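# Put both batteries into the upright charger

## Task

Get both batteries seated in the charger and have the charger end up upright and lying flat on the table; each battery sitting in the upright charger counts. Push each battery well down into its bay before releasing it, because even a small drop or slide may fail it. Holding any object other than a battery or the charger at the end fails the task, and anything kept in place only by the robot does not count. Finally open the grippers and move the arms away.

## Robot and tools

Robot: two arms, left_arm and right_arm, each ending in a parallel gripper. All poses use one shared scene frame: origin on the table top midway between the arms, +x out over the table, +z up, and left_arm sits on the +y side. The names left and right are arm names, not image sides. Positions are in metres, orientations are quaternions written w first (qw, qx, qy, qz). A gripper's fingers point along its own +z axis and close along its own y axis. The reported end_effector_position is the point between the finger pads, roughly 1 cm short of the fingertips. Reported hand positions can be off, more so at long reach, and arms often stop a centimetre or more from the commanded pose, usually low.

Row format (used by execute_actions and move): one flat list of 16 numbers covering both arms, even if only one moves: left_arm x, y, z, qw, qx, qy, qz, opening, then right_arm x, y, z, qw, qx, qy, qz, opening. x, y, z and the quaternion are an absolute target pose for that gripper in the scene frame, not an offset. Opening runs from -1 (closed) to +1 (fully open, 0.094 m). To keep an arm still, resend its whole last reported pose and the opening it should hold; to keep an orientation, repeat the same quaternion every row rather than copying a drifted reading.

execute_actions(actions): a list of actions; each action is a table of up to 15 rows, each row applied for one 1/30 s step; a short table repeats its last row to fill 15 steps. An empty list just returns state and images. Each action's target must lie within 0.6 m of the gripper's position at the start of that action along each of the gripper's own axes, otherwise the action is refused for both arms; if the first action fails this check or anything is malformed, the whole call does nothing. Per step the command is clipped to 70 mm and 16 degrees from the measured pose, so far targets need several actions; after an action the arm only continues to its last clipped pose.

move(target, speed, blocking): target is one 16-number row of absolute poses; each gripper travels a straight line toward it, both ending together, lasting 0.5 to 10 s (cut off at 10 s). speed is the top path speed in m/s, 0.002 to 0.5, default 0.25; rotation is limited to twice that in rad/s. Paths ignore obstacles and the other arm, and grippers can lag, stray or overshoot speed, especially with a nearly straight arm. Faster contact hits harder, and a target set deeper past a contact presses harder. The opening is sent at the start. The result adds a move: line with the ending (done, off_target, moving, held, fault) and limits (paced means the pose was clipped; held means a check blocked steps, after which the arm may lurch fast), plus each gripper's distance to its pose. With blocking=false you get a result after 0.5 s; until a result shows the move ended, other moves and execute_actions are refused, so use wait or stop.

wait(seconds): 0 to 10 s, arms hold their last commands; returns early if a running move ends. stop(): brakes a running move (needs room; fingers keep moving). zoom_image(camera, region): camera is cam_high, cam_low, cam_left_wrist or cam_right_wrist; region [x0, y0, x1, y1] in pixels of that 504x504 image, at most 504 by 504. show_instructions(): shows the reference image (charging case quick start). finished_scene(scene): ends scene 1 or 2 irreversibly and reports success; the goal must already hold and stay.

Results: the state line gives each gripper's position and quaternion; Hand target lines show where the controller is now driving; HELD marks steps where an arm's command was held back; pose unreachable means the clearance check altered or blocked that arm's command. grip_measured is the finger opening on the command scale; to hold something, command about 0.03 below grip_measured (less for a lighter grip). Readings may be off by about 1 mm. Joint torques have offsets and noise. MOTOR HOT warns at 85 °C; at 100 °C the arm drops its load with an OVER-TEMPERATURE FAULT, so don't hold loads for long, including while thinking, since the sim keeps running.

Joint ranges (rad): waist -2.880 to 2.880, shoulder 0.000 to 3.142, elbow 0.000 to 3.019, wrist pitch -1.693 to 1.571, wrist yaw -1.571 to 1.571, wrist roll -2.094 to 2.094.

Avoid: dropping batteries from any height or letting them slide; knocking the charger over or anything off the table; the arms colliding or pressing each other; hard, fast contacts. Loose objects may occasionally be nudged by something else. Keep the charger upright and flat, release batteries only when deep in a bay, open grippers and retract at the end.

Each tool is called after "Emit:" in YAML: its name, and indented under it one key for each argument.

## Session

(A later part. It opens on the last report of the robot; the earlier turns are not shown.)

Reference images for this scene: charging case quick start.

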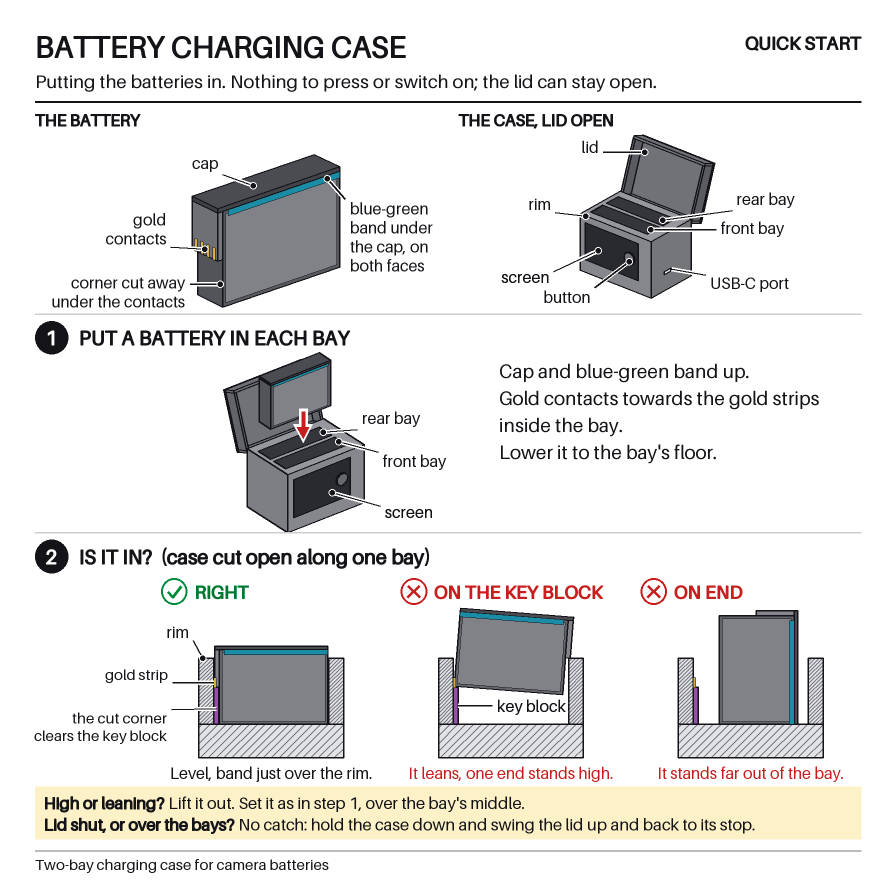

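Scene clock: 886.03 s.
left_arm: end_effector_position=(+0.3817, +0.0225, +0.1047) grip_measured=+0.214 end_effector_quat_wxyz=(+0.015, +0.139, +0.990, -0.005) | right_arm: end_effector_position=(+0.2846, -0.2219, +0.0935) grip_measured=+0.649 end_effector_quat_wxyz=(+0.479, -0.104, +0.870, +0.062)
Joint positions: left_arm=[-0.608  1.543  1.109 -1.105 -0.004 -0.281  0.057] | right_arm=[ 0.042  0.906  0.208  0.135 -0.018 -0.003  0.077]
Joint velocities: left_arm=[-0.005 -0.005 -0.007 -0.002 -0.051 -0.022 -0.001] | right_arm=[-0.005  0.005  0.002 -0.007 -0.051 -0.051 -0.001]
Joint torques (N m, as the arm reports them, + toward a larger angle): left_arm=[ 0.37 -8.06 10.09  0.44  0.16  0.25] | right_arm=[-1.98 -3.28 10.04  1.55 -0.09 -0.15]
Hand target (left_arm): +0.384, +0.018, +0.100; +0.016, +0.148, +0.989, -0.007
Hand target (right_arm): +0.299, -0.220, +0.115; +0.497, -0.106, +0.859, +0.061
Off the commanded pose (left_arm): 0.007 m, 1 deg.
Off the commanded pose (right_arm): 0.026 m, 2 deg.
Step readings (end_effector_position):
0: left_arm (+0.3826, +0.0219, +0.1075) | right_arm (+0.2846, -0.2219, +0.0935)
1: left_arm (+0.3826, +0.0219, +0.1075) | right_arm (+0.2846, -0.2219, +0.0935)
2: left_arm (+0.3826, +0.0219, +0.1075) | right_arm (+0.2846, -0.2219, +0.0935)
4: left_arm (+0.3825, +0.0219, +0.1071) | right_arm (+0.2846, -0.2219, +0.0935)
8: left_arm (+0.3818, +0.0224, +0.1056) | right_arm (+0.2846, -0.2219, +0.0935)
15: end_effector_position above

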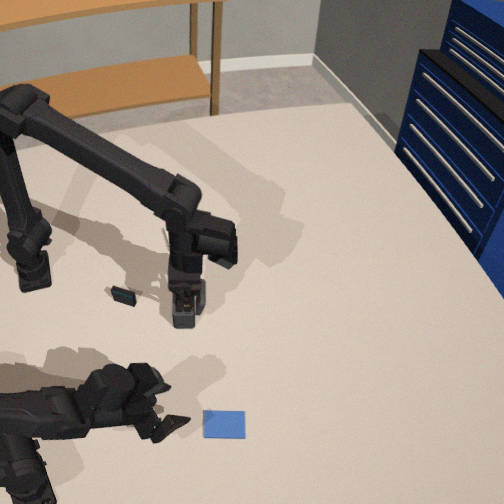

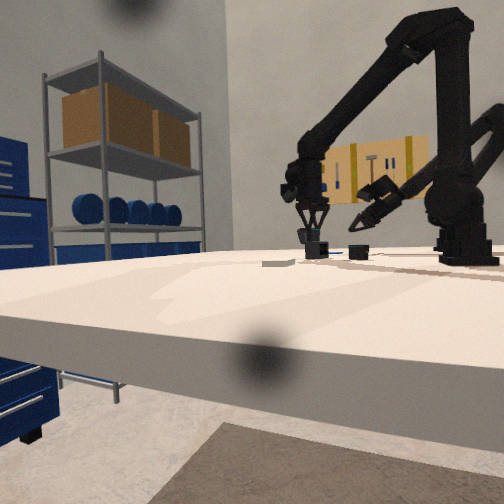

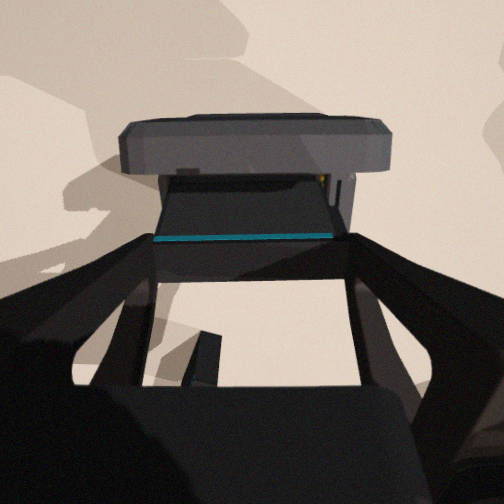

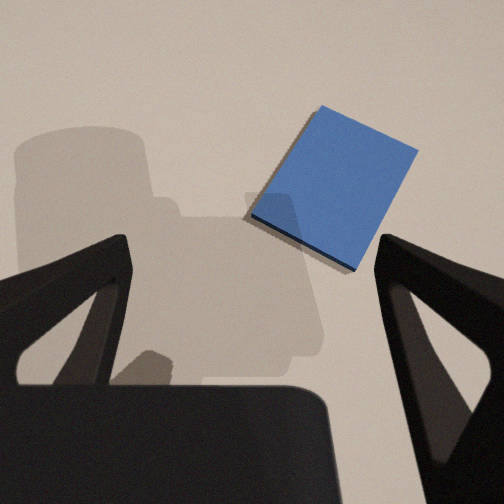

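Emit:
execute_actions:
  actions: []

Emit:
zoom_image:
  camera: "cam_left_wrist"
  region: [150, 155, 210, 215]

Emit:
zoom_image:
  camera: "cam_left_wrist"
  region: [300, 155, 360, 215]

Emit:
zoom_image:
  camera: "cam_low"
  region: [295, 215, 340, 260]

Scene clock: 888.93 s.
left_arm: end_effector_position=(+0.3817, +0.0225, +0.1047) grip_measured=+0.214 end_effector_quat_wxyz=(+0.015, +0.139, +0.990, -0.005) | right_arm: end_effector_position=(+0.2846, -0.2219, +0.0935) grip_measured=+0.649 end_effector_quat_wxyz=(+0.479, -0.104, +0.870, +0.062)
Joint positions: left_arm=[-0.608  1.543  1.109 -1.105 -0.004 -0.281  0.057] | right_arm=[ 0.042  0.906  0.208  0.135 -0.018 -0.003  0.077]
Joint velocities: left_arm=[ 0.005  0.024  0.002 -0.002  0.022  0.11   0.   ] | right_arm=[-0.015 -0.024 -0.007 -0.007  0.022 -0.007 -0.001]
Joint torques (N m, as the arm reports them, + toward a larger angle): left_arm=[ 0.44 -8.03 10.08  0.45  0.17  0.25] | right_arm=[-2.   -3.24 10.04  1.55 -0.09 -0.15]
Hand target (left_arm): +0.384, +0.018, +0.100; +0.016, +0.148, +0.989, -0.007
Hand target (right_arm): +0.299, -0.220, +0.115; +0.497, -0.106, +0.859, +0.061
Off the commanded pose (left_arm): 0.007 m, 1 deg.
Off the commanded pose (right_arm): 0.026 m, 2 deg.

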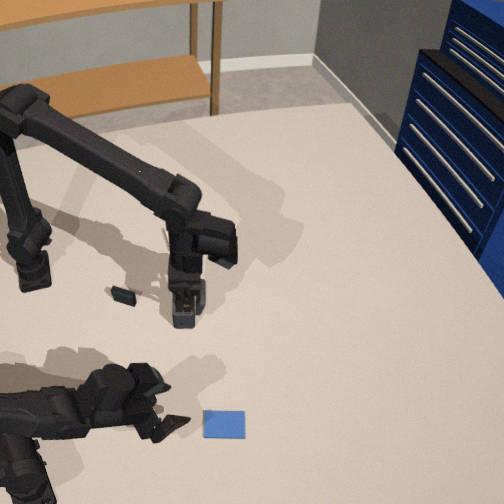

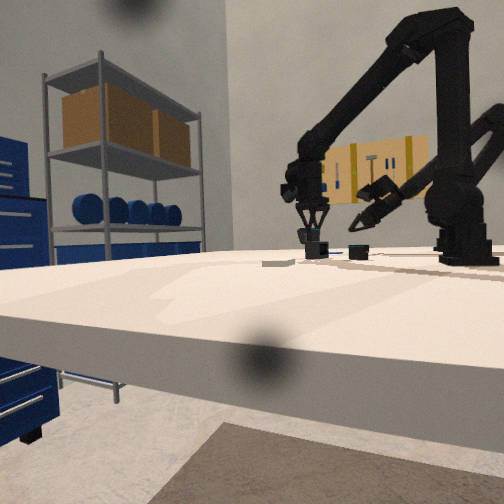

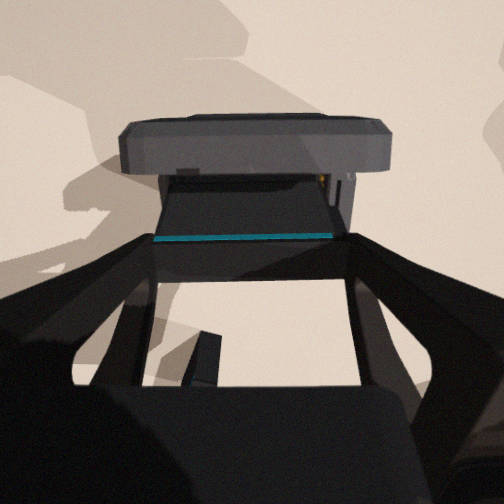

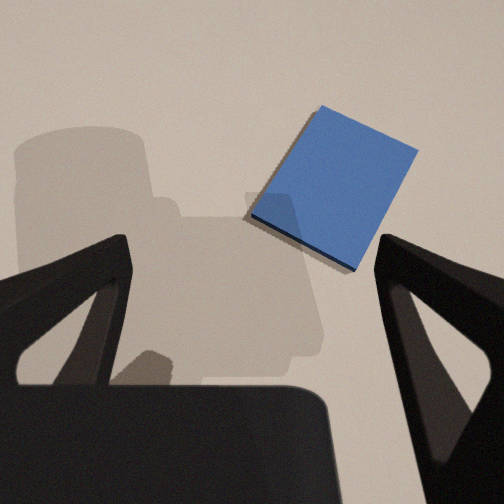

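Region (150, 155, 210, 215) of cam_left_wrist's 504x504 image, scaled by 8.400, with more detail than that image has.

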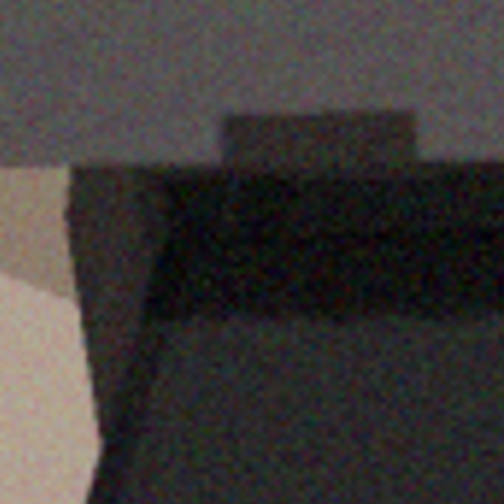

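Region (300, 155, 360, 215) of cam_left_wrist's 504x504 image, scaled by 8.400, with more detail than that image has.

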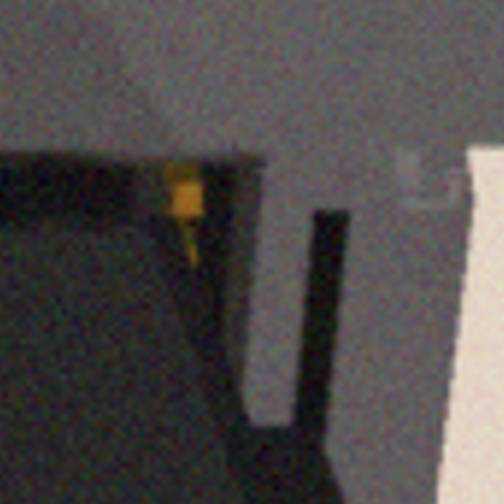

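Region (295, 215, 340, 260) of cam_low's 504x504 image, scaled by 11.200, with more detail than that image has.

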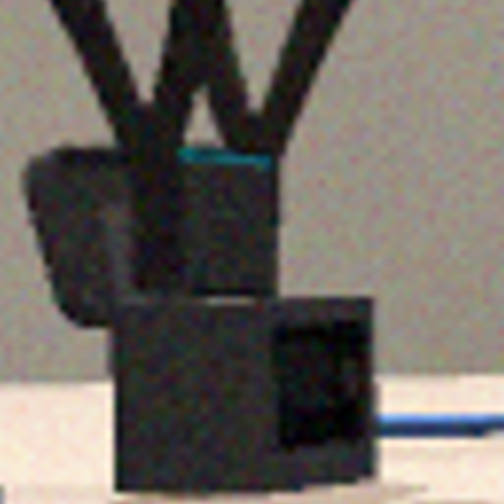

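Emit:
execute_actions:
  actions:
    - [[0.3846,0.0180,0.0998,0.0161,0.1478,0.9889,-0.0067,0.18,0.30,-0.22,0.115,0.4963,-0.1056,0.8595,0.0610,0.65],[0.3846,0.0180,0.0995,0.0161,0.1478,0.9889,-0.0067,0.18,0.30,-0.22,0.115,0.4963,-0.1056,0.8595,0.0610,0.65],[0.3846,0.0180,0.0992,0.0161,0.1478,0.9889,-0.0067,0.18,0.30,-0.22,0.115,0.4963,-0.1056,0.8595,0.0610,0.65],[0.3847,0.0179,0.0988,0.0161,0.1478,0.9889,-0.0067,0.18,0.30,-0.22,0.115,0.4963,-0.1056,0.8595,0.0610,0.65],[0.3849,0.0178,0.0984,0.0161,0.1478,0.9889,-0.0067,0.18,0.30,-0.22,0.115,0.4963,-0.1056,0.8595,0.0610,0.65],[0.3850,0.0177,0.0980,0.0161,0.1478,0.9889,-0.0067,0.18,0.30,-0.22,0.115,0.4963,-0.1056,0.8595,0.0610,0.65],[0.3852,0.0176,0.0975,0.0161,0.1478,0.9889,-0.0067,0.18,0.30,-0.22,0.115,0.4963,-0.1056,0.8595,0.0610,0.65],[0.3853,0.0176,0.0970,0.0161,0.1478,0.9889,-0.0067,0.18,0.30,-0.22,0.115,0.4963,-0.1056,0.8595,0.0610,0.65],[0.3854,0.0175,0.0965,0.0161,0.1478,0.9889,-0.0067,0.18,0.30,-0.22,0.115,0.4963,-0.1056,0.8595,0.0610,0.65],[0.3854,0.0175,0.0959,0.0161,0.1478,0.9889,-0.0067,0.18,0.30,-0.22,0.115,0.4963,-0.1056,0.8595,0.0610,0.65],[0.3854,0.0175,0.0953,0.0161,0.1478,0.9889,-0.0067,0.18,0.30,-0.22,0.115,0.4963,-0.1056,0.8595,0.0610,0.65],[0.3856,0.0179,0.0946,0.0161,0.1473,0.9890,-0.0067,0.18,0.30,-0.22,0.115,0.4963,-0.1056,0.8595,0.0610,0.65],[0.3859,0.0182,0.0939,0.0161,0.1469,0.9890,-0.0067,0.18,0.30,-0.22,0.115,0.4963,-0.1056,0.8595,0.0610,0.65],[0.3861,0.0186,0.0932,0.0161,0.1464,0.9891,-0.0067,0.18,0.30,-0.22,0.115,0.4963,-0.1056,0.8595,0.0610,0.65],[0.3863,0.0190,0.0925,0.0161,0.1459,0.9892,-0.0067,0.18,0.30,-0.22,0.115,0.4963,-0.1056,0.8595,0.0610,0.65]]
    - [[0.3866,0.0193,0.0917,0.0161,0.1455,0.9892,-0.0067,0.18,0.30,-0.22,0.115,0.4963,-0.1056,0.8595,0.0610,0.65],[0.3868,0.0197,0.0909,0.0161,0.1450,0.9893,-0.0068,0.18,0.30,-0.22,0.115,0.4963,-0.1056,0.8595,0.0610,0.65],[0.3870,0.0201,0.0901,0.0161,0.1445,0.9894,-0.0068,0.18,0.30,-0.22,0.115,0.4963,-0.1056,0.8595,0.0610,0.65],[0.3872,0.0204,0.0893,0.0161,0.1441,0.9894,-0.0068,0.18,0.30,-0.22,0.115,0.4963,-0.1056,0.8595,0.0610,0.65],[0.3875,0.0208,0.0885,0.0161,0.1436,0.9895,-0.0068,0.18,0.30,-0.22,0.115,0.4963,-0.1056,0.8595,0.0610,0.65],[0.3877,0.0212,0.0877,0.0161,0.1431,0.9896,-0.0068,0.18,0.30,-0.22,0.115,0.4963,-0.1056,0.8595,0.0610,0.65],[0.3879,0.0215,0.0869,0.0161,0.1427,0.9896,-0.0068,0.18,0.30,-0.22,0.115,0.4963,-0.1056,0.8595,0.0610,0.65],[0.3882,0.0219,0.0861,0.0161,0.1422,0.9897,-0.0068,0.18,0.30,-0.22,0.115,0.4963,-0.1056,0.8595,0.0610,0.65],[0.3884,0.0223,0.0853,0.0161,0.1417,0.9898,-0.0068,0.18,0.30,-0.22,0.115,0.4963,-0.1056,0.8595,0.0610,0.65],[0.3886,0.0226,0.0845,0.0161,0.1413,0.9898,-0.0068,0.18,0.30,-0.22,0.115,0.4963,-0.1056,0.8595,0.0610,0.65],[0.3888,0.0230,0.0837,0.0161,0.1408,0.9899,-0.0068,0.18,0.30,-0.22,0.115,0.4963,-0.1056,0.8595,0.0610,0.65],[0.3888,0.0230,0.0830,0.0161,0.1408,0.9899,-0.0068,0.18,0.30,-0.22,0.115,0.4963,-0.1056,0.8595,0.0610,0.65],[0.3888,0.0230,0.0824,0.0161,0.1408,0.9899,-0.0068,0.18,0.30,-0.22,0.115,0.4963,-0.1056,0.8595,0.0610,0.65],[0.3888,0.0230,0.0820,0.0161,0.1408,0.9899,-0.0068,0.18,0.30,-0.22,0.115,0.4963,-0.1056,0.8595,0.0610,0.65],[0.3888,0.0230,0.0818,0.0161,0.1408,0.9899,-0.0068,0.18,0.30,-0.22,0.115,0.4963,-0.1056,0.8595,0.0610,0.65]]

Scene clock: 911.07 s.
left_arm: end_effector_position=(+0.3828, +0.0221, +0.0876) grip_measured=+0.214 end_effector_quat_wxyz=(+0.015, +0.139, +0.990, -0.005) | right_arm: end_effector_position=(+0.2846, -0.2219, +0.0935) grip_measured=+0.649 end_effector_quat_wxyz=(+0.479, -0.104, +0.870, +0.062)
Joint positions: left_arm=[-0.607  1.566  1.087 -1.06  -0.003 -0.28   0.057] | right_arm=[ 0.042  0.906  0.208  0.135 -0.018 -0.003  0.077]
Joint velocities: left_arm=[ 0.005  0.034 -0.022  0.032 -0.037  0.022  0.   ] | right_arm=[-0.005 -0.015  0.002 -0.007  0.007 -0.007 -0.001]
Joint torques (N m, as the arm reports them, + toward a larger angle): left_arm=[ 1.24 -7.61  9.95  0.43  0.16  0.25] | right_arm=[-2.09 -3.31 10.05  1.55 -0.09 -0.15]
Hand target (left_arm): +0.389, +0.023, +0.082; +0.016, +0.141, +0.990, -0.007
Hand target (right_arm): +0.299, -0.220, +0.115; +0.497, -0.106, +0.859, +0.061
Off the commanded pose (left_arm): 0.008 m, 0 deg.
Off the commanded pose (right_arm): 0.026 m, 2 deg.
Step readings (end_effector_position; steps 1 to 15: 1st action; 16 to 30: 2nd action):
0: left_arm (+0.3817, +0.0225, +0.1047) | right_arm (+0.2846, -0.2219, +0.0935)
1: left_arm (+0.3817, +0.0225, +0.1047) | right_arm (+0.2846, -0.2219, +0.0935)
2: left_arm (+0.3817, +0.0225, +0.1047) | right_arm (+0.2846, -0.2219, +0.0935)
4: left_arm (+0.3819, +0.0223, +0.1047) | right_arm (+0.2846, -0.2219, +0.0935)
8: left_arm (+0.3827, +0.0218, +0.1041) | right_arm (+0.2846, -0.2219, +0.0935)
15: left_arm (+0.3824, +0.0220, +0.1003) | right_arm (+0.2846, -0.2219, +0.0935)
16: left_arm (+0.3824, +0.0219, +0.0994) | right_arm (+0.2846, -0.2219, +0.0935)
17: left_arm (+0.3824, +0.0219, +0.0984) | right_arm (+0.2846, -0.2219, +0.0935)
19: left_arm (+0.3825, +0.0219, +0.0964) | right_arm (+0.2846, -0.2219, +0.0935)
23: left_arm (+0.3826, +0.0218, +0.0925) | right_arm (+0.2846, -0.2219, +0.0935)
30: end_effector_position above

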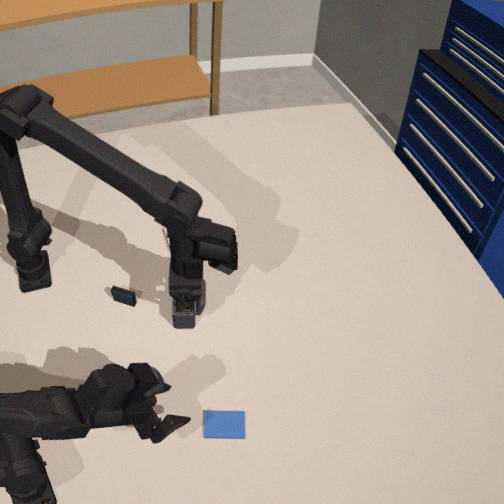

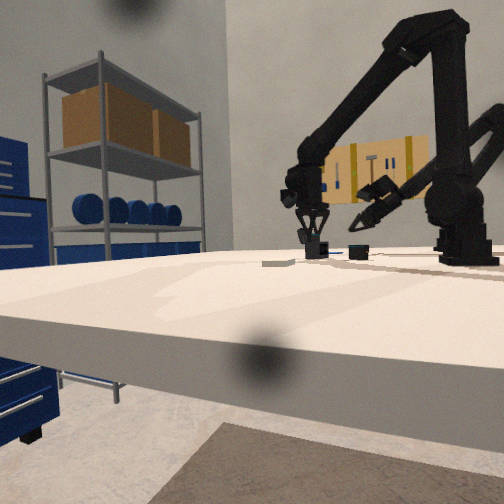

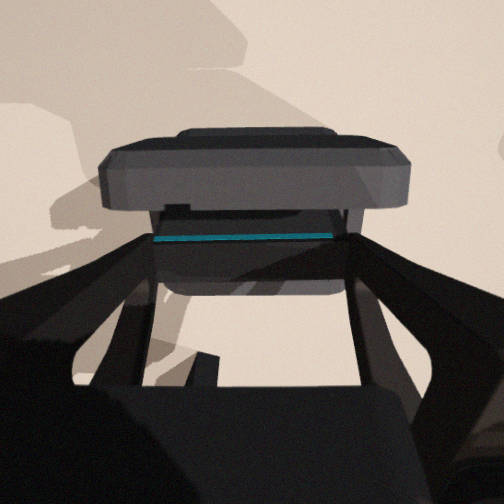

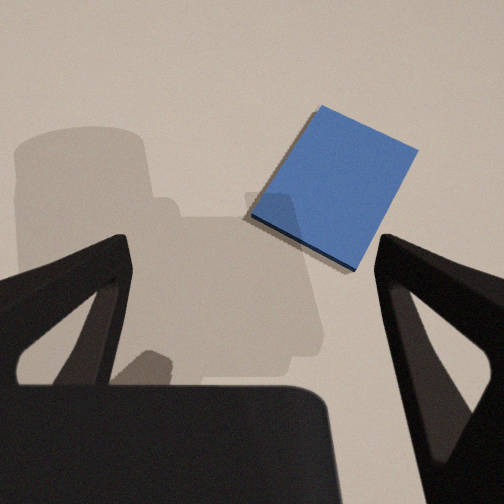

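Emit:
execute_actions:
  actions: []

Emit:
zoom_image:
  camera: "cam_left_wrist"
  region: [135, 195, 205, 265]

Emit:
zoom_image:
  camera: "cam_left_wrist"
  region: [305, 195, 375, 265]

Scene clock: 914.27 s.
left_arm: end_effector_position=(+0.3828, +0.0222, +0.0864) grip_measured=+0.214 end_effector_quat_wxyz=(+0.015, +0.139, +0.990, -0.005) | right_arm: end_effector_position=(+0.2846, -0.2219, +0.0935) grip_measured=+0.649 end_effector_quat_wxyz=(+0.479, -0.104, +0.870, +0.062)
Joint positions: left_arm=[-0.607  1.568  1.086 -1.057 -0.003 -0.28   0.057] | right_arm=[ 0.042  0.906  0.208  0.135 -0.018 -0.003  0.077]
Joint velocities: left_arm=[ 0.005 -0.034 -0.017  0.007  0.007 -0.022  0.001] | right_arm=[-0.005 -0.015  0.007 -0.017  0.022  0.051 -0.001]
Joint torques (N m, as the arm reports them, + toward a larger angle): left_arm=[ 1.31 -8.28  9.87  0.49  0.15  0.25] | right_arm=[-1.98 -3.31 10.07  1.55 -0.08 -0.16]
Hand target (left_arm): +0.389, +0.023, +0.082; +0.016, +0.141, +0.990, -0.007
Hand target (right_arm): +0.299, -0.220, +0.115; +0.497, -0.106, +0.859, +0.061
Off the commanded pose (left_arm): 0.008 m, 0 deg.
Off the commanded pose (right_arm): 0.026 m, 2 deg.

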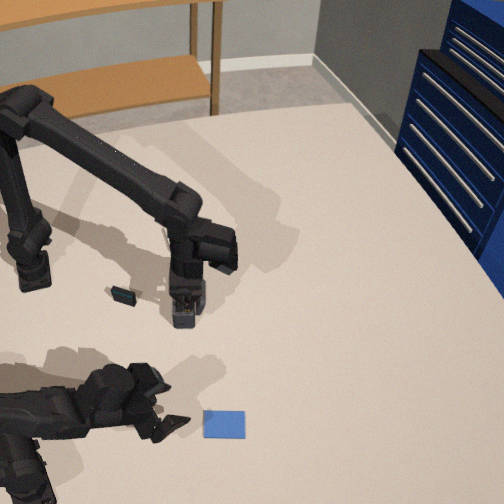

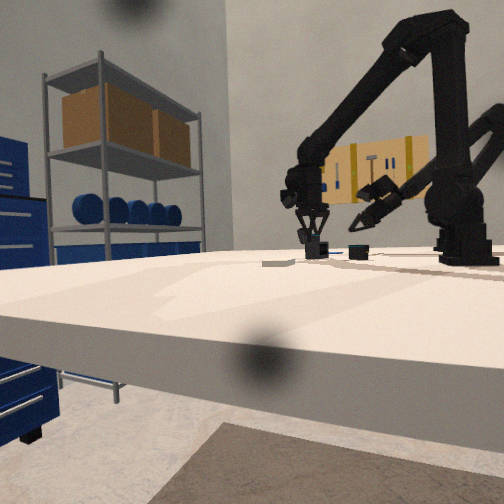

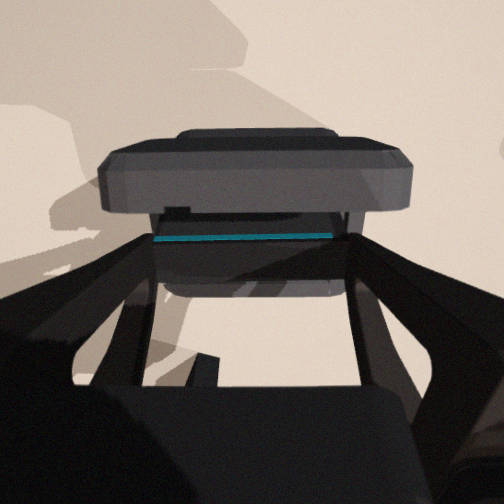

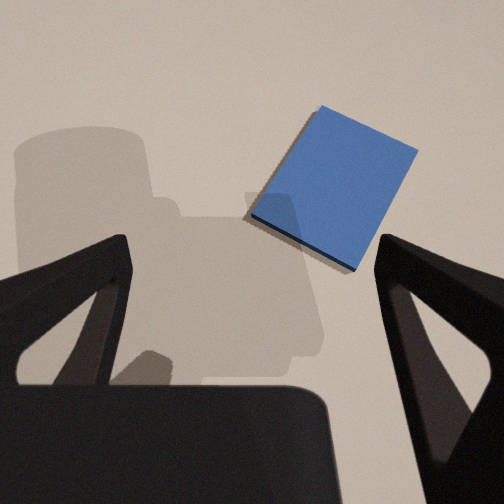

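Region (135, 195, 205, 265) of cam_left_wrist's 504x504 image, scaled by 7.200, with more detail than that image has.

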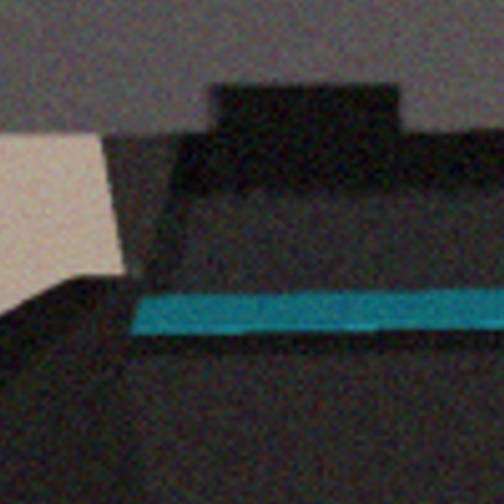

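Region (305, 195, 375, 265) of cam_left_wrist's 504x504 image, scaled by 7.200, with more detail than that image has.

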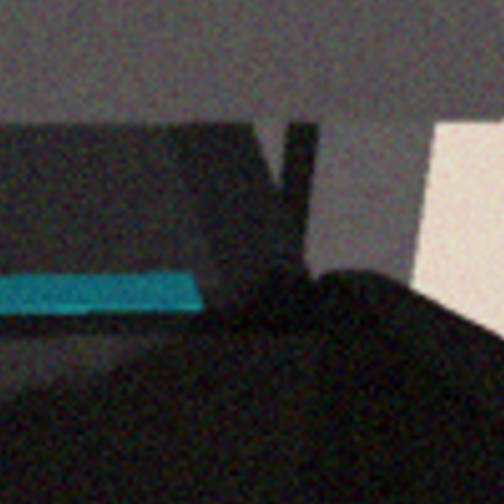

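Emit:
execute_actions:
  actions:
    - [[0.3889,0.0231,0.0817,0.0161,0.1406,0.9899,-0.0068,0.18,0.30,-0.22,0.115,0.4963,-0.1056,0.8595,0.0610,0.65],[0.3890,0.0233,0.0815,0.0161,0.1404,0.9899,-0.0068,0.18,0.30,-0.22,0.115,0.4963,-0.1056,0.8595,0.0610,0.65],[0.3891,0.0234,0.0812,0.0161,0.1402,0.9900,-0.0068,0.18,0.30,-0.22,0.115,0.4963,-0.1056,0.8595,0.0610,0.65],[0.3892,0.0236,0.0808,0.0161,0.1400,0.9900,-0.0068,0.18,0.30,-0.22,0.115,0.4963,-0.1056,0.8595,0.0610,0.65],[0.3892,0.0236,0.0803,0.0161,0.1400,0.9900,-0.0068,0.18,0.30,-0.22,0.115,0.4963,-0.1056,0.8595,0.0610,0.65],[0.3892,0.0236,0.0797,0.0161,0.1400,0.9900,-0.0068,0.18,0.30,-0.22,0.115,0.4963,-0.1056,0.8595,0.0610,0.65],[0.3892,0.0236,0.0790,0.0161,0.1400,0.9900,-0.0068,0.18,0.30,-0.22,0.115,0.4963,-0.1056,0.8595,0.0610,0.65],[0.3892,0.0236,0.0783,0.0161,0.1400,0.9900,-0.0068,0.18,0.30,-0.22,0.115,0.4963,-0.1056,0.8595,0.0610,0.65],[0.3892,0.0236,0.0775,0.0161,0.1400,0.9900,-0.0068,0.18,0.30,-0.22,0.115,0.4963,-0.1056,0.8595,0.0610,0.65],[0.3892,0.0236,0.0767,0.0161,0.1400,0.9900,-0.0068,0.18,0.30,-0.22,0.115,0.4963,-0.1056,0.8595,0.0610,0.65],[0.3892,0.0236,0.0759,0.0161,0.1400,0.9900,-0.0068,0.18,0.30,-0.22,0.115,0.4963,-0.1056,0.8595,0.0610,0.65],[0.3892,0.0236,0.0751,0.0161,0.1400,0.9900,-0.0068,0.18,0.30,-0.22,0.115,0.4963,-0.1056,0.8595,0.0610,0.65],[0.3892,0.0236,0.0743,0.0161,0.1400,0.9900,-0.0068,0.18,0.30,-0.22,0.115,0.4963,-0.1056,0.8595,0.0610,0.65],[0.3892,0.0236,0.0735,0.0161,0.1400,0.9900,-0.0068,0.18,0.30,-0.22,0.115,0.4963,-0.1056,0.8595,0.0610,0.65],[0.3892,0.0236,0.0727,0.0161,0.1400,0.9900,-0.0068,0.18,0.30,-0.22,0.115,0.4963,-0.1056,0.8595,0.0610,0.65]]
    - [[0.3892,0.0236,0.0719,0.0161,0.1400,0.9900,-0.0068,0.18,0.30,-0.22,0.115,0.4963,-0.1056,0.8595,0.0610,0.65],[0.3892,0.0236,0.0711,0.0161,0.1400,0.9900,-0.0068,0.18,0.30,-0.22,0.115,0.4963,-0.1056,0.8595,0.0610,0.65],[0.3892,0.0236,0.0703,0.0161,0.1400,0.9900,-0.0068,0.18,0.30,-0.22,0.115,0.4963,-0.1056,0.8595,0.0610,0.65],[0.3892,0.0236,0.0695,0.0161,0.1400,0.9900,-0.0068,0.18,0.30,-0.22,0.115,0.4963,-0.1056,0.8595,0.0610,0.65],[0.3892,0.0236,0.0687,0.0161,0.1400,0.9900,-0.0068,0.18,0.30,-0.22,0.115,0.4963,-0.1056,0.8595,0.0610,0.65],[0.3892,0.0236,0.0680,0.0161,0.1400,0.9900,-0.0068,0.18,0.30,-0.22,0.115,0.4963,-0.1056,0.8595,0.0610,0.65],[0.3892,0.0236,0.0673,0.0161,0.1400,0.9900,-0.0068,0.18,0.30,-0.22,0.115,0.4963,-0.1056,0.8595,0.0610,0.65],[0.3892,0.0236,0.0666,0.0161,0.1400,0.9900,-0.0068,0.18,0.30,-0.22,0.115,0.4963,-0.1056,0.8595,0.0610,0.65],[0.3892,0.0236,0.0660,0.0161,0.1400,0.9900,-0.0068,0.18,0.30,-0.22,0.115,0.4963,-0.1056,0.8595,0.0610,0.65],[0.3892,0.0236,0.0654,0.0161,0.1400,0.9900,-0.0068,0.18,0.30,-0.22,0.115,0.4963,-0.1056,0.8595,0.0610,0.65],[0.3892,0.0236,0.0649,0.0161,0.1400,0.9900,-0.0068,0.18,0.30,-0.22,0.115,0.4963,-0.1056,0.8595,0.0610,0.65],[0.3892,0.0236,0.0644,0.0161,0.1400,0.9900,-0.0068,0.18,0.30,-0.22,0.115,0.4963,-0.1056,0.8595,0.0610,0.65],[0.3892,0.0236,0.0640,0.0161,0.1400,0.9900,-0.0068,0.18,0.30,-0.22,0.115,0.4963,-0.1056,0.8595,0.0610,0.65],[0.3892,0.0236,0.0637,0.0161,0.1400,0.9900,-0.0068,0.18,0.30,-0.22,0.115,0.4963,-0.1056,0.8595,0.0610,0.65],[0.3892,0.0236,0.0635,0.0161,0.1400,0.9900,-0.0068,0.18,0.30,-0.22,0.115,0.4963,-0.1056,0.8595,0.0610,0.65]]

Scene clock: 933.33 s.
left_arm: end_effector_position=(+0.3837, +0.0226, +0.0715) grip_measured=+0.214 end_effector_quat_wxyz=(+0.017, +0.138, +0.990, -0.006) | right_arm: end_effector_position=(+0.2846, -0.2219, +0.0935) grip_measured=+0.649 end_effector_quat_wxyz=(+0.479, -0.104, +0.870, +0.062)
Joint positions: left_arm=[-0.605  1.587  1.064 -1.012 -0.003 -0.28   0.057] | right_arm=[ 0.042  0.906  0.208  0.135 -0.018 -0.003  0.077]
Joint velocities: left_arm=[-0.005 -0.005  0.007  0.037 -0.022 -0.022 -0.001] | right_arm=[-0.005 -0.015  0.007  0.007 -0.051  0.007 -0.001]
Joint torques (N m, as the arm reports them, + toward a larger angle): left_arm=[ 1.26 -7.77  9.37  0.62  0.15  0.25] | right_arm=[-2.   -3.27 10.04  1.56 -0.09 -0.15]
Hand target (left_arm): +0.389, +0.024, +0.064; +0.016, +0.140, +0.990, -0.007
Hand target (right_arm): +0.299, -0.220, +0.115; +0.497, -0.106, +0.859, +0.061
Off the commanded pose (left_arm): 0.010 m, 0 deg.
Off the commanded pose (right_arm): 0.026 m, 2 deg.
Step readings (end_effector_position; steps 1 to 15: 1st action; 16 to 30: 2nd action):
0: left_arm (+0.3828, +0.0222, +0.0864) | right_arm (+0.2846, -0.2219, +0.0935)
1: left_arm (+0.3828, +0.0222, +0.0864) | right_arm (+0.2846, -0.2219, +0.0935)
2: left_arm (+0.3828, +0.0222, +0.0864) | right_arm (+0.2846, -0.2219, +0.0935)
4: left_arm (+0.3829, +0.0221, +0.0864) | right_arm (+0.2846, -0.2219, +0.0935)
8: left_arm (+0.3829, +0.0223, +0.0856) | right_arm (+0.2846, -0.2219, +0.0935)
15: left_arm (+0.3831, +0.0226, +0.0799) | right_arm (+0.2846, -0.2219, +0.0935)
16: left_arm (+0.3831, +0.0226, +0.0789) | right_arm (+0.2846, -0.2219, +0.0935)
17: left_arm (+0.3831, +0.0226, +0.0780) | right_arm (+0.2846, -0.2219, +0.0935)
19: left_arm (+0.3832, +0.0227, +0.0762) | right_arm (+0.2846, -0.2219, +0.0935)
23: left_arm (+0.3832, +0.0227, +0.0738) | right_arm (+0.2846, -0.2219, +0.0935)
30: end_effector_position above

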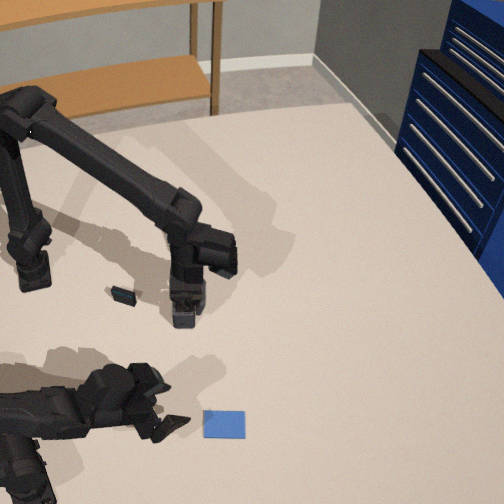

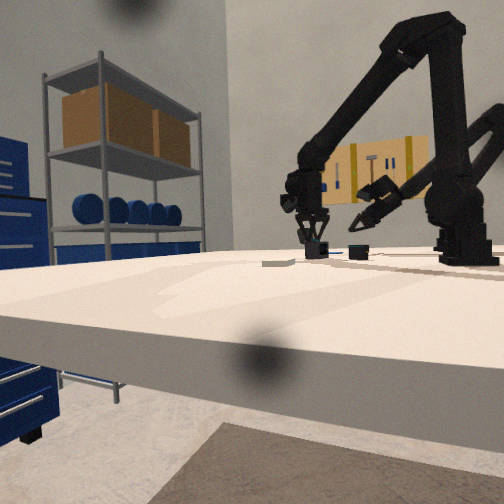

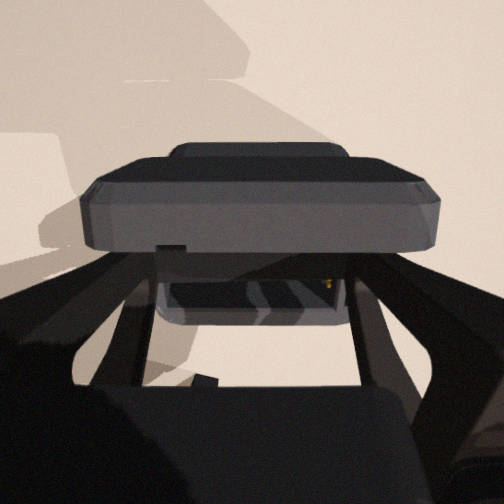

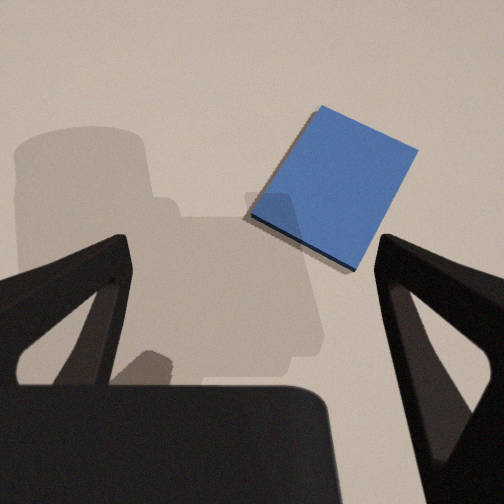

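Emit:
execute_actions:
  actions: []

Emit:
zoom_image:
  camera: "cam_low"
  region: [292, 215, 342, 265]

Scene clock: 934.53 s.
left_arm: end_effector_position=(+0.3837, +0.0226, +0.0712) grip_measured=+0.214 end_effector_quat_wxyz=(+0.016, +0.138, +0.990, -0.006) | right_arm: end_effector_position=(+0.2846, -0.2219, +0.0935) grip_measured=+0.649 end_effector_quat_wxyz=(+0.479, -0.104, +0.870, +0.062)
Joint positions: left_arm=[-0.605  1.587  1.063 -1.012 -0.003 -0.28   0.057] | right_arm=[ 0.042  0.906  0.208  0.135 -0.018 -0.003  0.077]
Joint velocities: left_arm=[-0.005 -0.005  0.002  0.012 -0.037 -0.022 -0.   ] | right_arm=[-0.005 -0.005  0.012 -0.012  0.037 -0.007 -0.001]
Joint torques (N m, as the arm reports them, + toward a larger angle): left_arm=[ 1.26 -7.97  9.45  0.6   0.14  0.25] | right_arm=[-1.99 -3.3  10.05  1.55 -0.09 -0.15]
Hand target (left_arm): +0.389, +0.024, +0.064; +0.016, +0.140, +0.990, -0.007
Hand target (right_arm): +0.299, -0.220, +0.115; +0.497, -0.106, +0.859, +0.061
Off the commanded pose (left_arm): 0.010 m, 0 deg.
Off the commanded pose (right_arm): 0.026 m, 2 deg.

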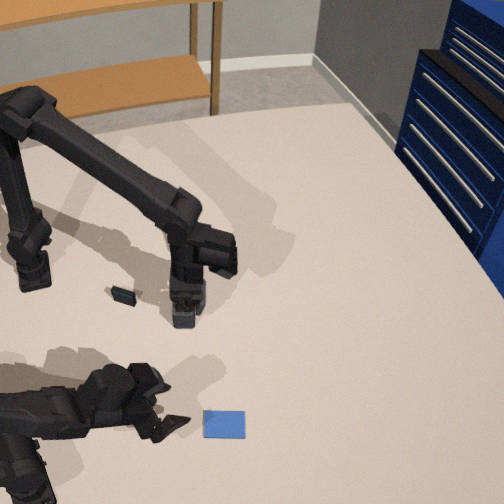

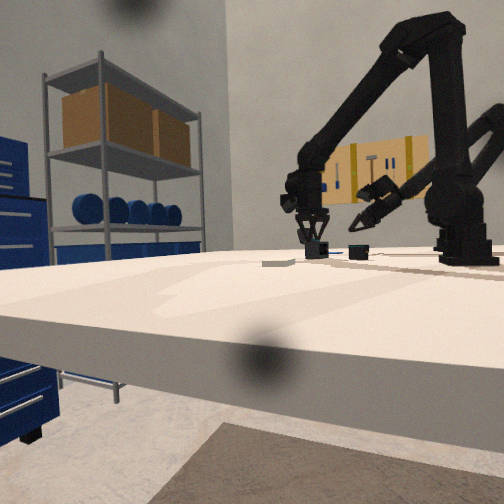

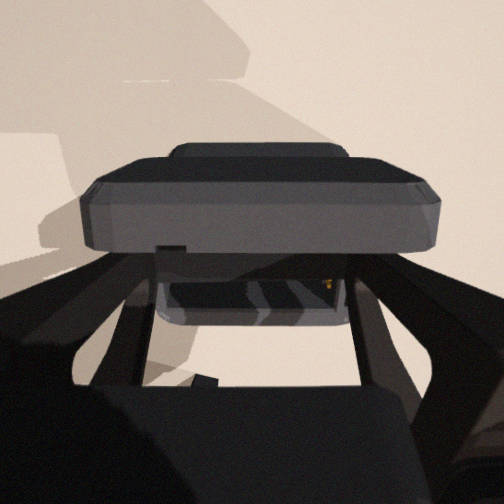

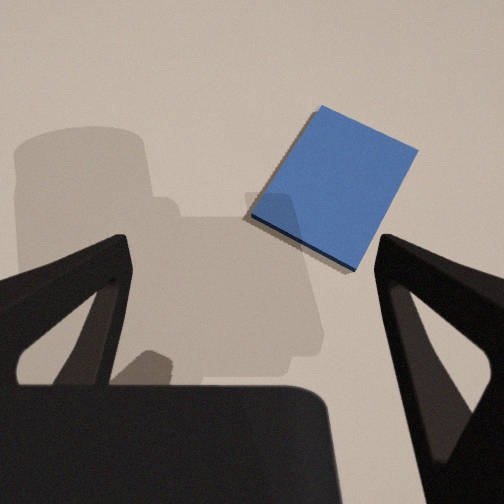

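Region (292, 215, 342, 265) of cam_low's 504x504 image, scaled by 10.080, with more detail than that image has.

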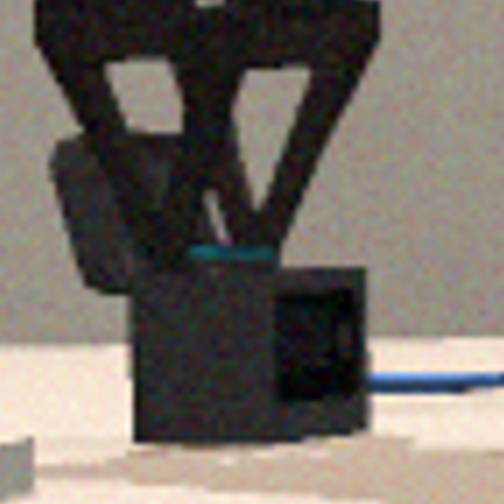

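Emit:
execute_actions:
  actions:
    - [[0.3891,0.0237,0.0632,0.0158,0.1400,0.9900,-0.0067,0.18,0.30,-0.22,0.115,0.4963,-0.1056,0.8595,0.0610,0.65],[0.3889,0.0238,0.0629,0.0154,0.1400,0.9900,-0.0065,0.18,0.30,-0.22,0.115,0.4963,-0.1056,0.8595,0.0610,0.65],[0.3888,0.0239,0.0626,0.0151,0.1400,0.9900,-0.0064,0.18,0.30,-0.22,0.115,0.4963,-0.1056,0.8595,0.0610,0.65],[0.3886,0.0240,0.0623,0.0148,0.1400,0.9900,-0.0063,0.18,0.30,-0.22,0.115,0.4963,-0.1056,0.8595,0.0610,0.65],[0.3885,0.0241,0.0620,0.0144,0.1400,0.9900,-0.0061,0.18,0.30,-0.22,0.115,0.4963,-0.1056,0.8595,0.0610,0.65],[0.3884,0.0241,0.0617,0.0141,0.1400,0.9900,-0.0060,0.18,0.30,-0.22,0.115,0.4963,-0.1056,0.8595,0.0610,0.65],[0.3882,0.0242,0.0614,0.0138,0.1400,0.9900,-0.0059,0.18,0.30,-0.22,0.115,0.4963,-0.1056,0.8595,0.0610,0.65],[0.3881,0.0243,0.0611,0.0134,0.1400,0.9900,-0.0057,0.18,0.30,-0.22,0.115,0.4963,-0.1056,0.8595,0.0610,0.65],[0.3879,0.0244,0.0608,0.0131,0.1400,0.9900,-0.0056,0.18,0.30,-0.22,0.115,0.4963,-0.1056,0.8595,0.0610,0.65],[0.3878,0.0245,0.0605,0.0128,0.1400,0.9900,-0.0055,0.18,0.30,-0.22,0.115,0.4963,-0.1056,0.8595,0.0610,0.65]]

Scene clock: 945.87 s.
left_arm: end_effector_position=(+0.3838, +0.0226, +0.0706) grip_measured=+0.214 end_effector_quat_wxyz=(+0.016, +0.138, +0.990, -0.006) | right_arm: end_effector_position=(+0.2846, -0.2219, +0.0935) grip_measured=+0.649 end_effector_quat_wxyz=(+0.479, -0.104, +0.870, +0.062)
Joint positions: left_arm=[-0.605  1.589  1.063 -1.011 -0.002 -0.28   0.057] | right_arm=[ 0.042  0.906  0.208  0.135 -0.018 -0.003  0.077]
Joint velocities: left_arm=[-0.015  0.015 -0.012  0.002 -0.022 -0.081 -0.   ] | right_arm=[ 0.005 -0.015 -0.002  0.022 -0.051 -0.007 -0.001]
Joint torques (N m, as the arm reports them, + toward a larger angle): left_arm=[ 1.26 -7.78  9.06  0.63  0.14  0.26] | right_arm=[-1.99 -3.28 10.04  1.55 -0.09 -0.15]
Hand target (left_arm): +0.388, +0.025, +0.061; +0.013, +0.140, +0.990, -0.006
Hand target (right_arm): +0.299, -0.220, +0.115; +0.497, -0.106, +0.859, +0.061
Off the commanded pose (left_arm): 0.011 m, 0 deg.
Off the commanded pose (right_arm): 0.026 m, 2 deg.
Step readings (end_effector_position):
0: left_arm (+0.3837, +0.0226, +0.0712) | right_arm (+0.2846, -0.2219, +0.0935)
1: left_arm (+0.3837, +0.0226, +0.0712) | right_arm (+0.2846, -0.2219, +0.0935)
2: left_arm (+0.3837, +0.0226, +0.0712) | right_arm (+0.2846, -0.2219, +0.0935)
4: left_arm (+0.3837, +0.0226, +0.0712) | right_arm (+0.2846, -0.2219, +0.0935)
8: left_arm (+0.3837, +0.0227, +0.0710) | right_arm (+0.2846, -0.2219, +0.0935)
15: end_effector_position above

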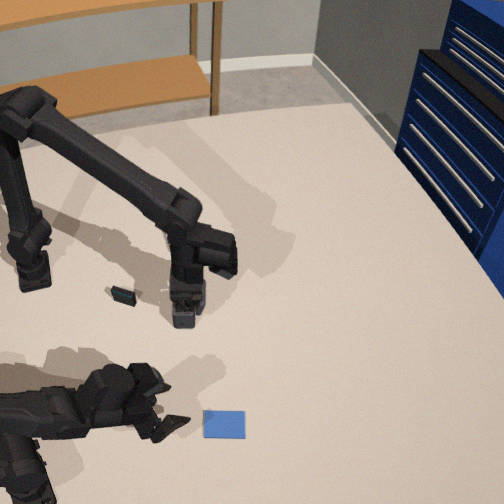

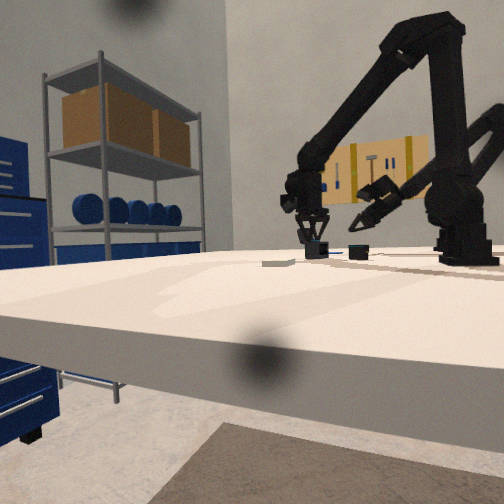

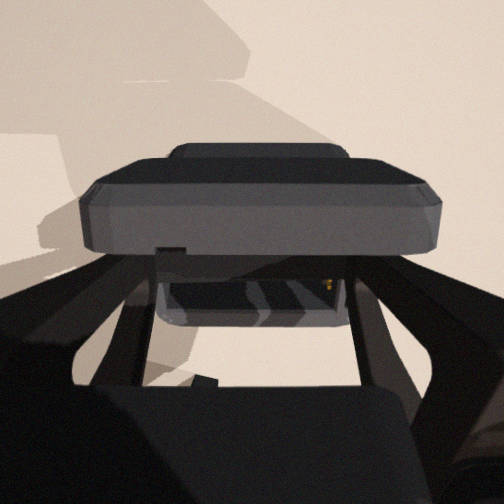

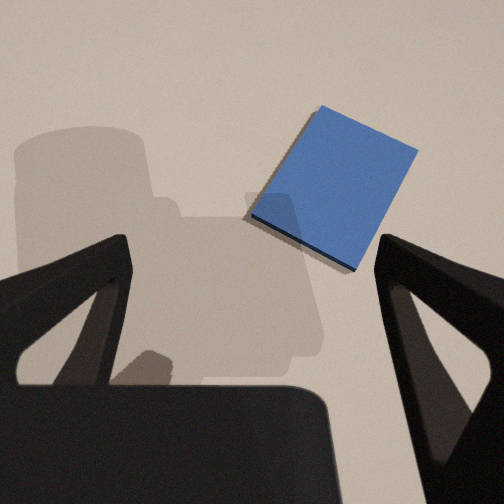

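Emit:
execute_actions:
  actions: []

Emit:
zoom_image:
  camera: "cam_low"
  region: [298, 228, 332, 262]

Emit:
zoom_image:
  camera: "cam_left_wrist"
  region: [130, 230, 390, 340]

Scene clock: 948.77 s.
left_arm: end_effector_position=(+0.3838, +0.0226, +0.0706) grip_measured=+0.214 end_effector_quat_wxyz=(+0.016, +0.138, +0.990, -0.006) | right_arm: end_effector_position=(+0.2846, -0.2219, +0.0935) grip_measured=+0.649 end_effector_quat_wxyz=(+0.479, -0.104, +0.870, +0.062)
Joint positions: left_arm=[-0.605  1.589  1.063 -1.011 -0.002 -0.28   0.057] | right_arm=[ 0.042  0.906  0.208  0.135 -0.018 -0.003  0.077]
Joint velocities: left_arm=[-0.015 -0.005 -0.012  0.007 -0.037  0.051  0.001] | right_arm=[-0.005 -0.005  0.022  0.002 -0.037 -0.007  0.   ]
Joint torques (N m, as the arm reports them, + toward a larger angle): left_arm=[ 1.32 -7.79  9.07  0.62  0.14  0.25] | right_arm=[-2.03 -3.21 10.04  1.57 -0.09 -0.15]
Hand target (left_arm): +0.388, +0.025, +0.061; +0.013, +0.140, +0.990, -0.006
Hand target (right_arm): +0.299, -0.220, +0.115; +0.497, -0.106, +0.859, +0.061
Off the commanded pose (left_arm): 0.011 m, 0 deg.
Off the commanded pose (right_arm): 0.026 m, 2 deg.

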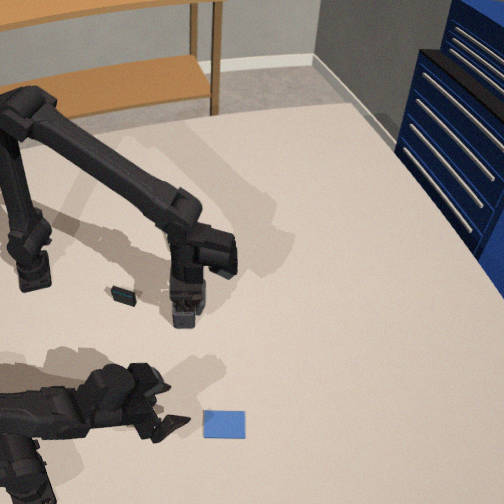

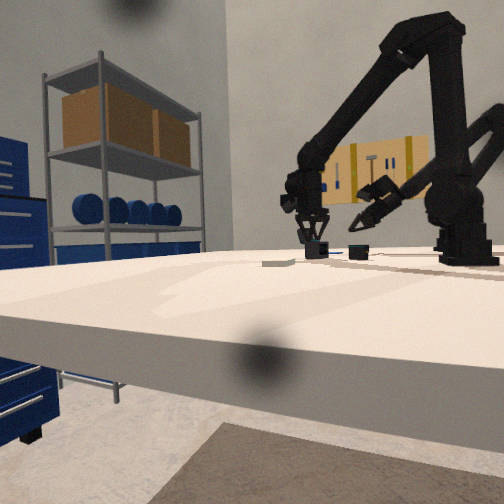

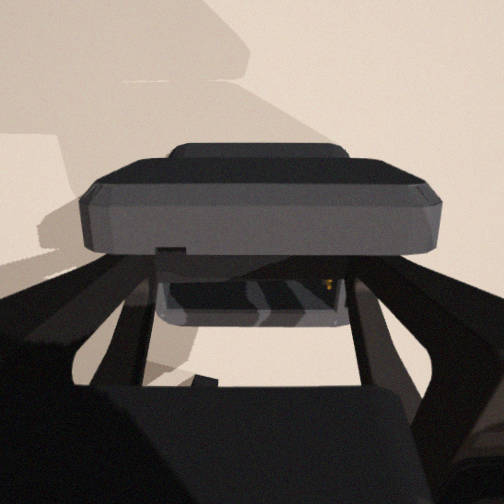

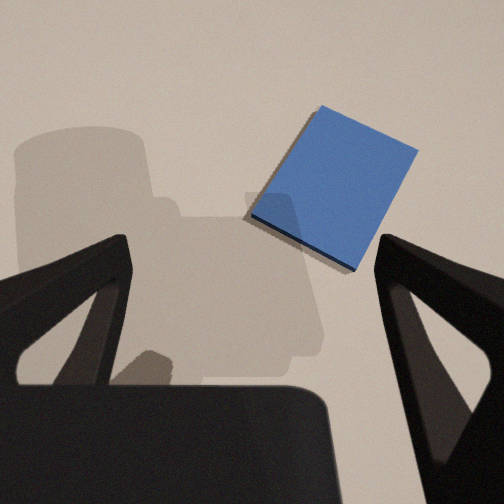

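Region (298, 228, 332, 262) of cam_low's 504x504 image, scaled by 14.824, with more detail than that image has.

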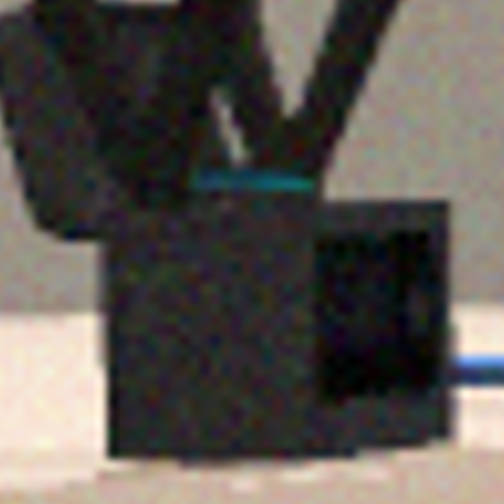

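Region (130, 230, 390, 340) of cam_left_wrist's 504x504 image, scaled by 1.938, with more detail than that image has; it fills the top 213 rows of this view, and the rest is white.

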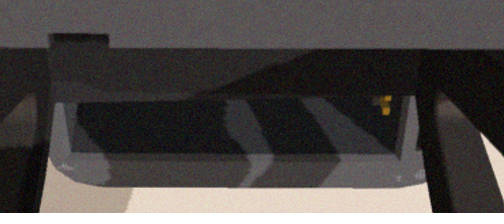

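Emit:
zoom_image:
  camera: "cam_low"
  region: [342, 234, 376, 268]

Emit:
zoom_image:
  camera: "cam_high"
  region: [160, 275, 220, 335]

Region (342, 234, 376, 268) of cam_low's 504x504 image, scaled by 14.824, with more detail than that image has.

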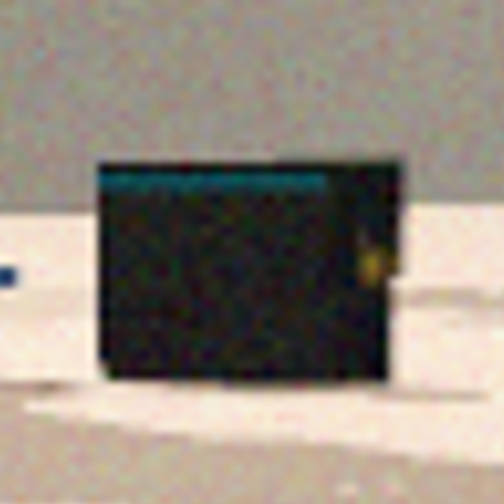

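Region (160, 275, 220, 335) of cam_high's 504x504 image, scaled by 8.400, with more detail than that image has.

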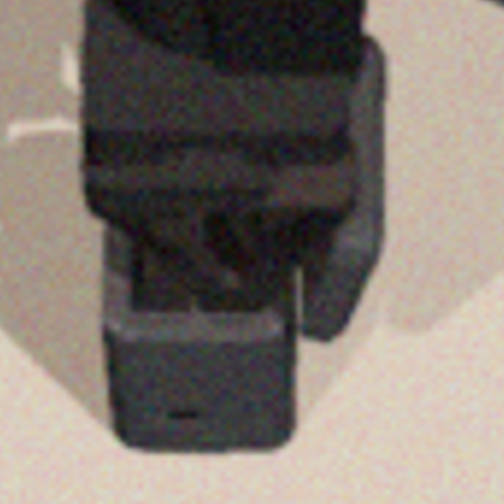

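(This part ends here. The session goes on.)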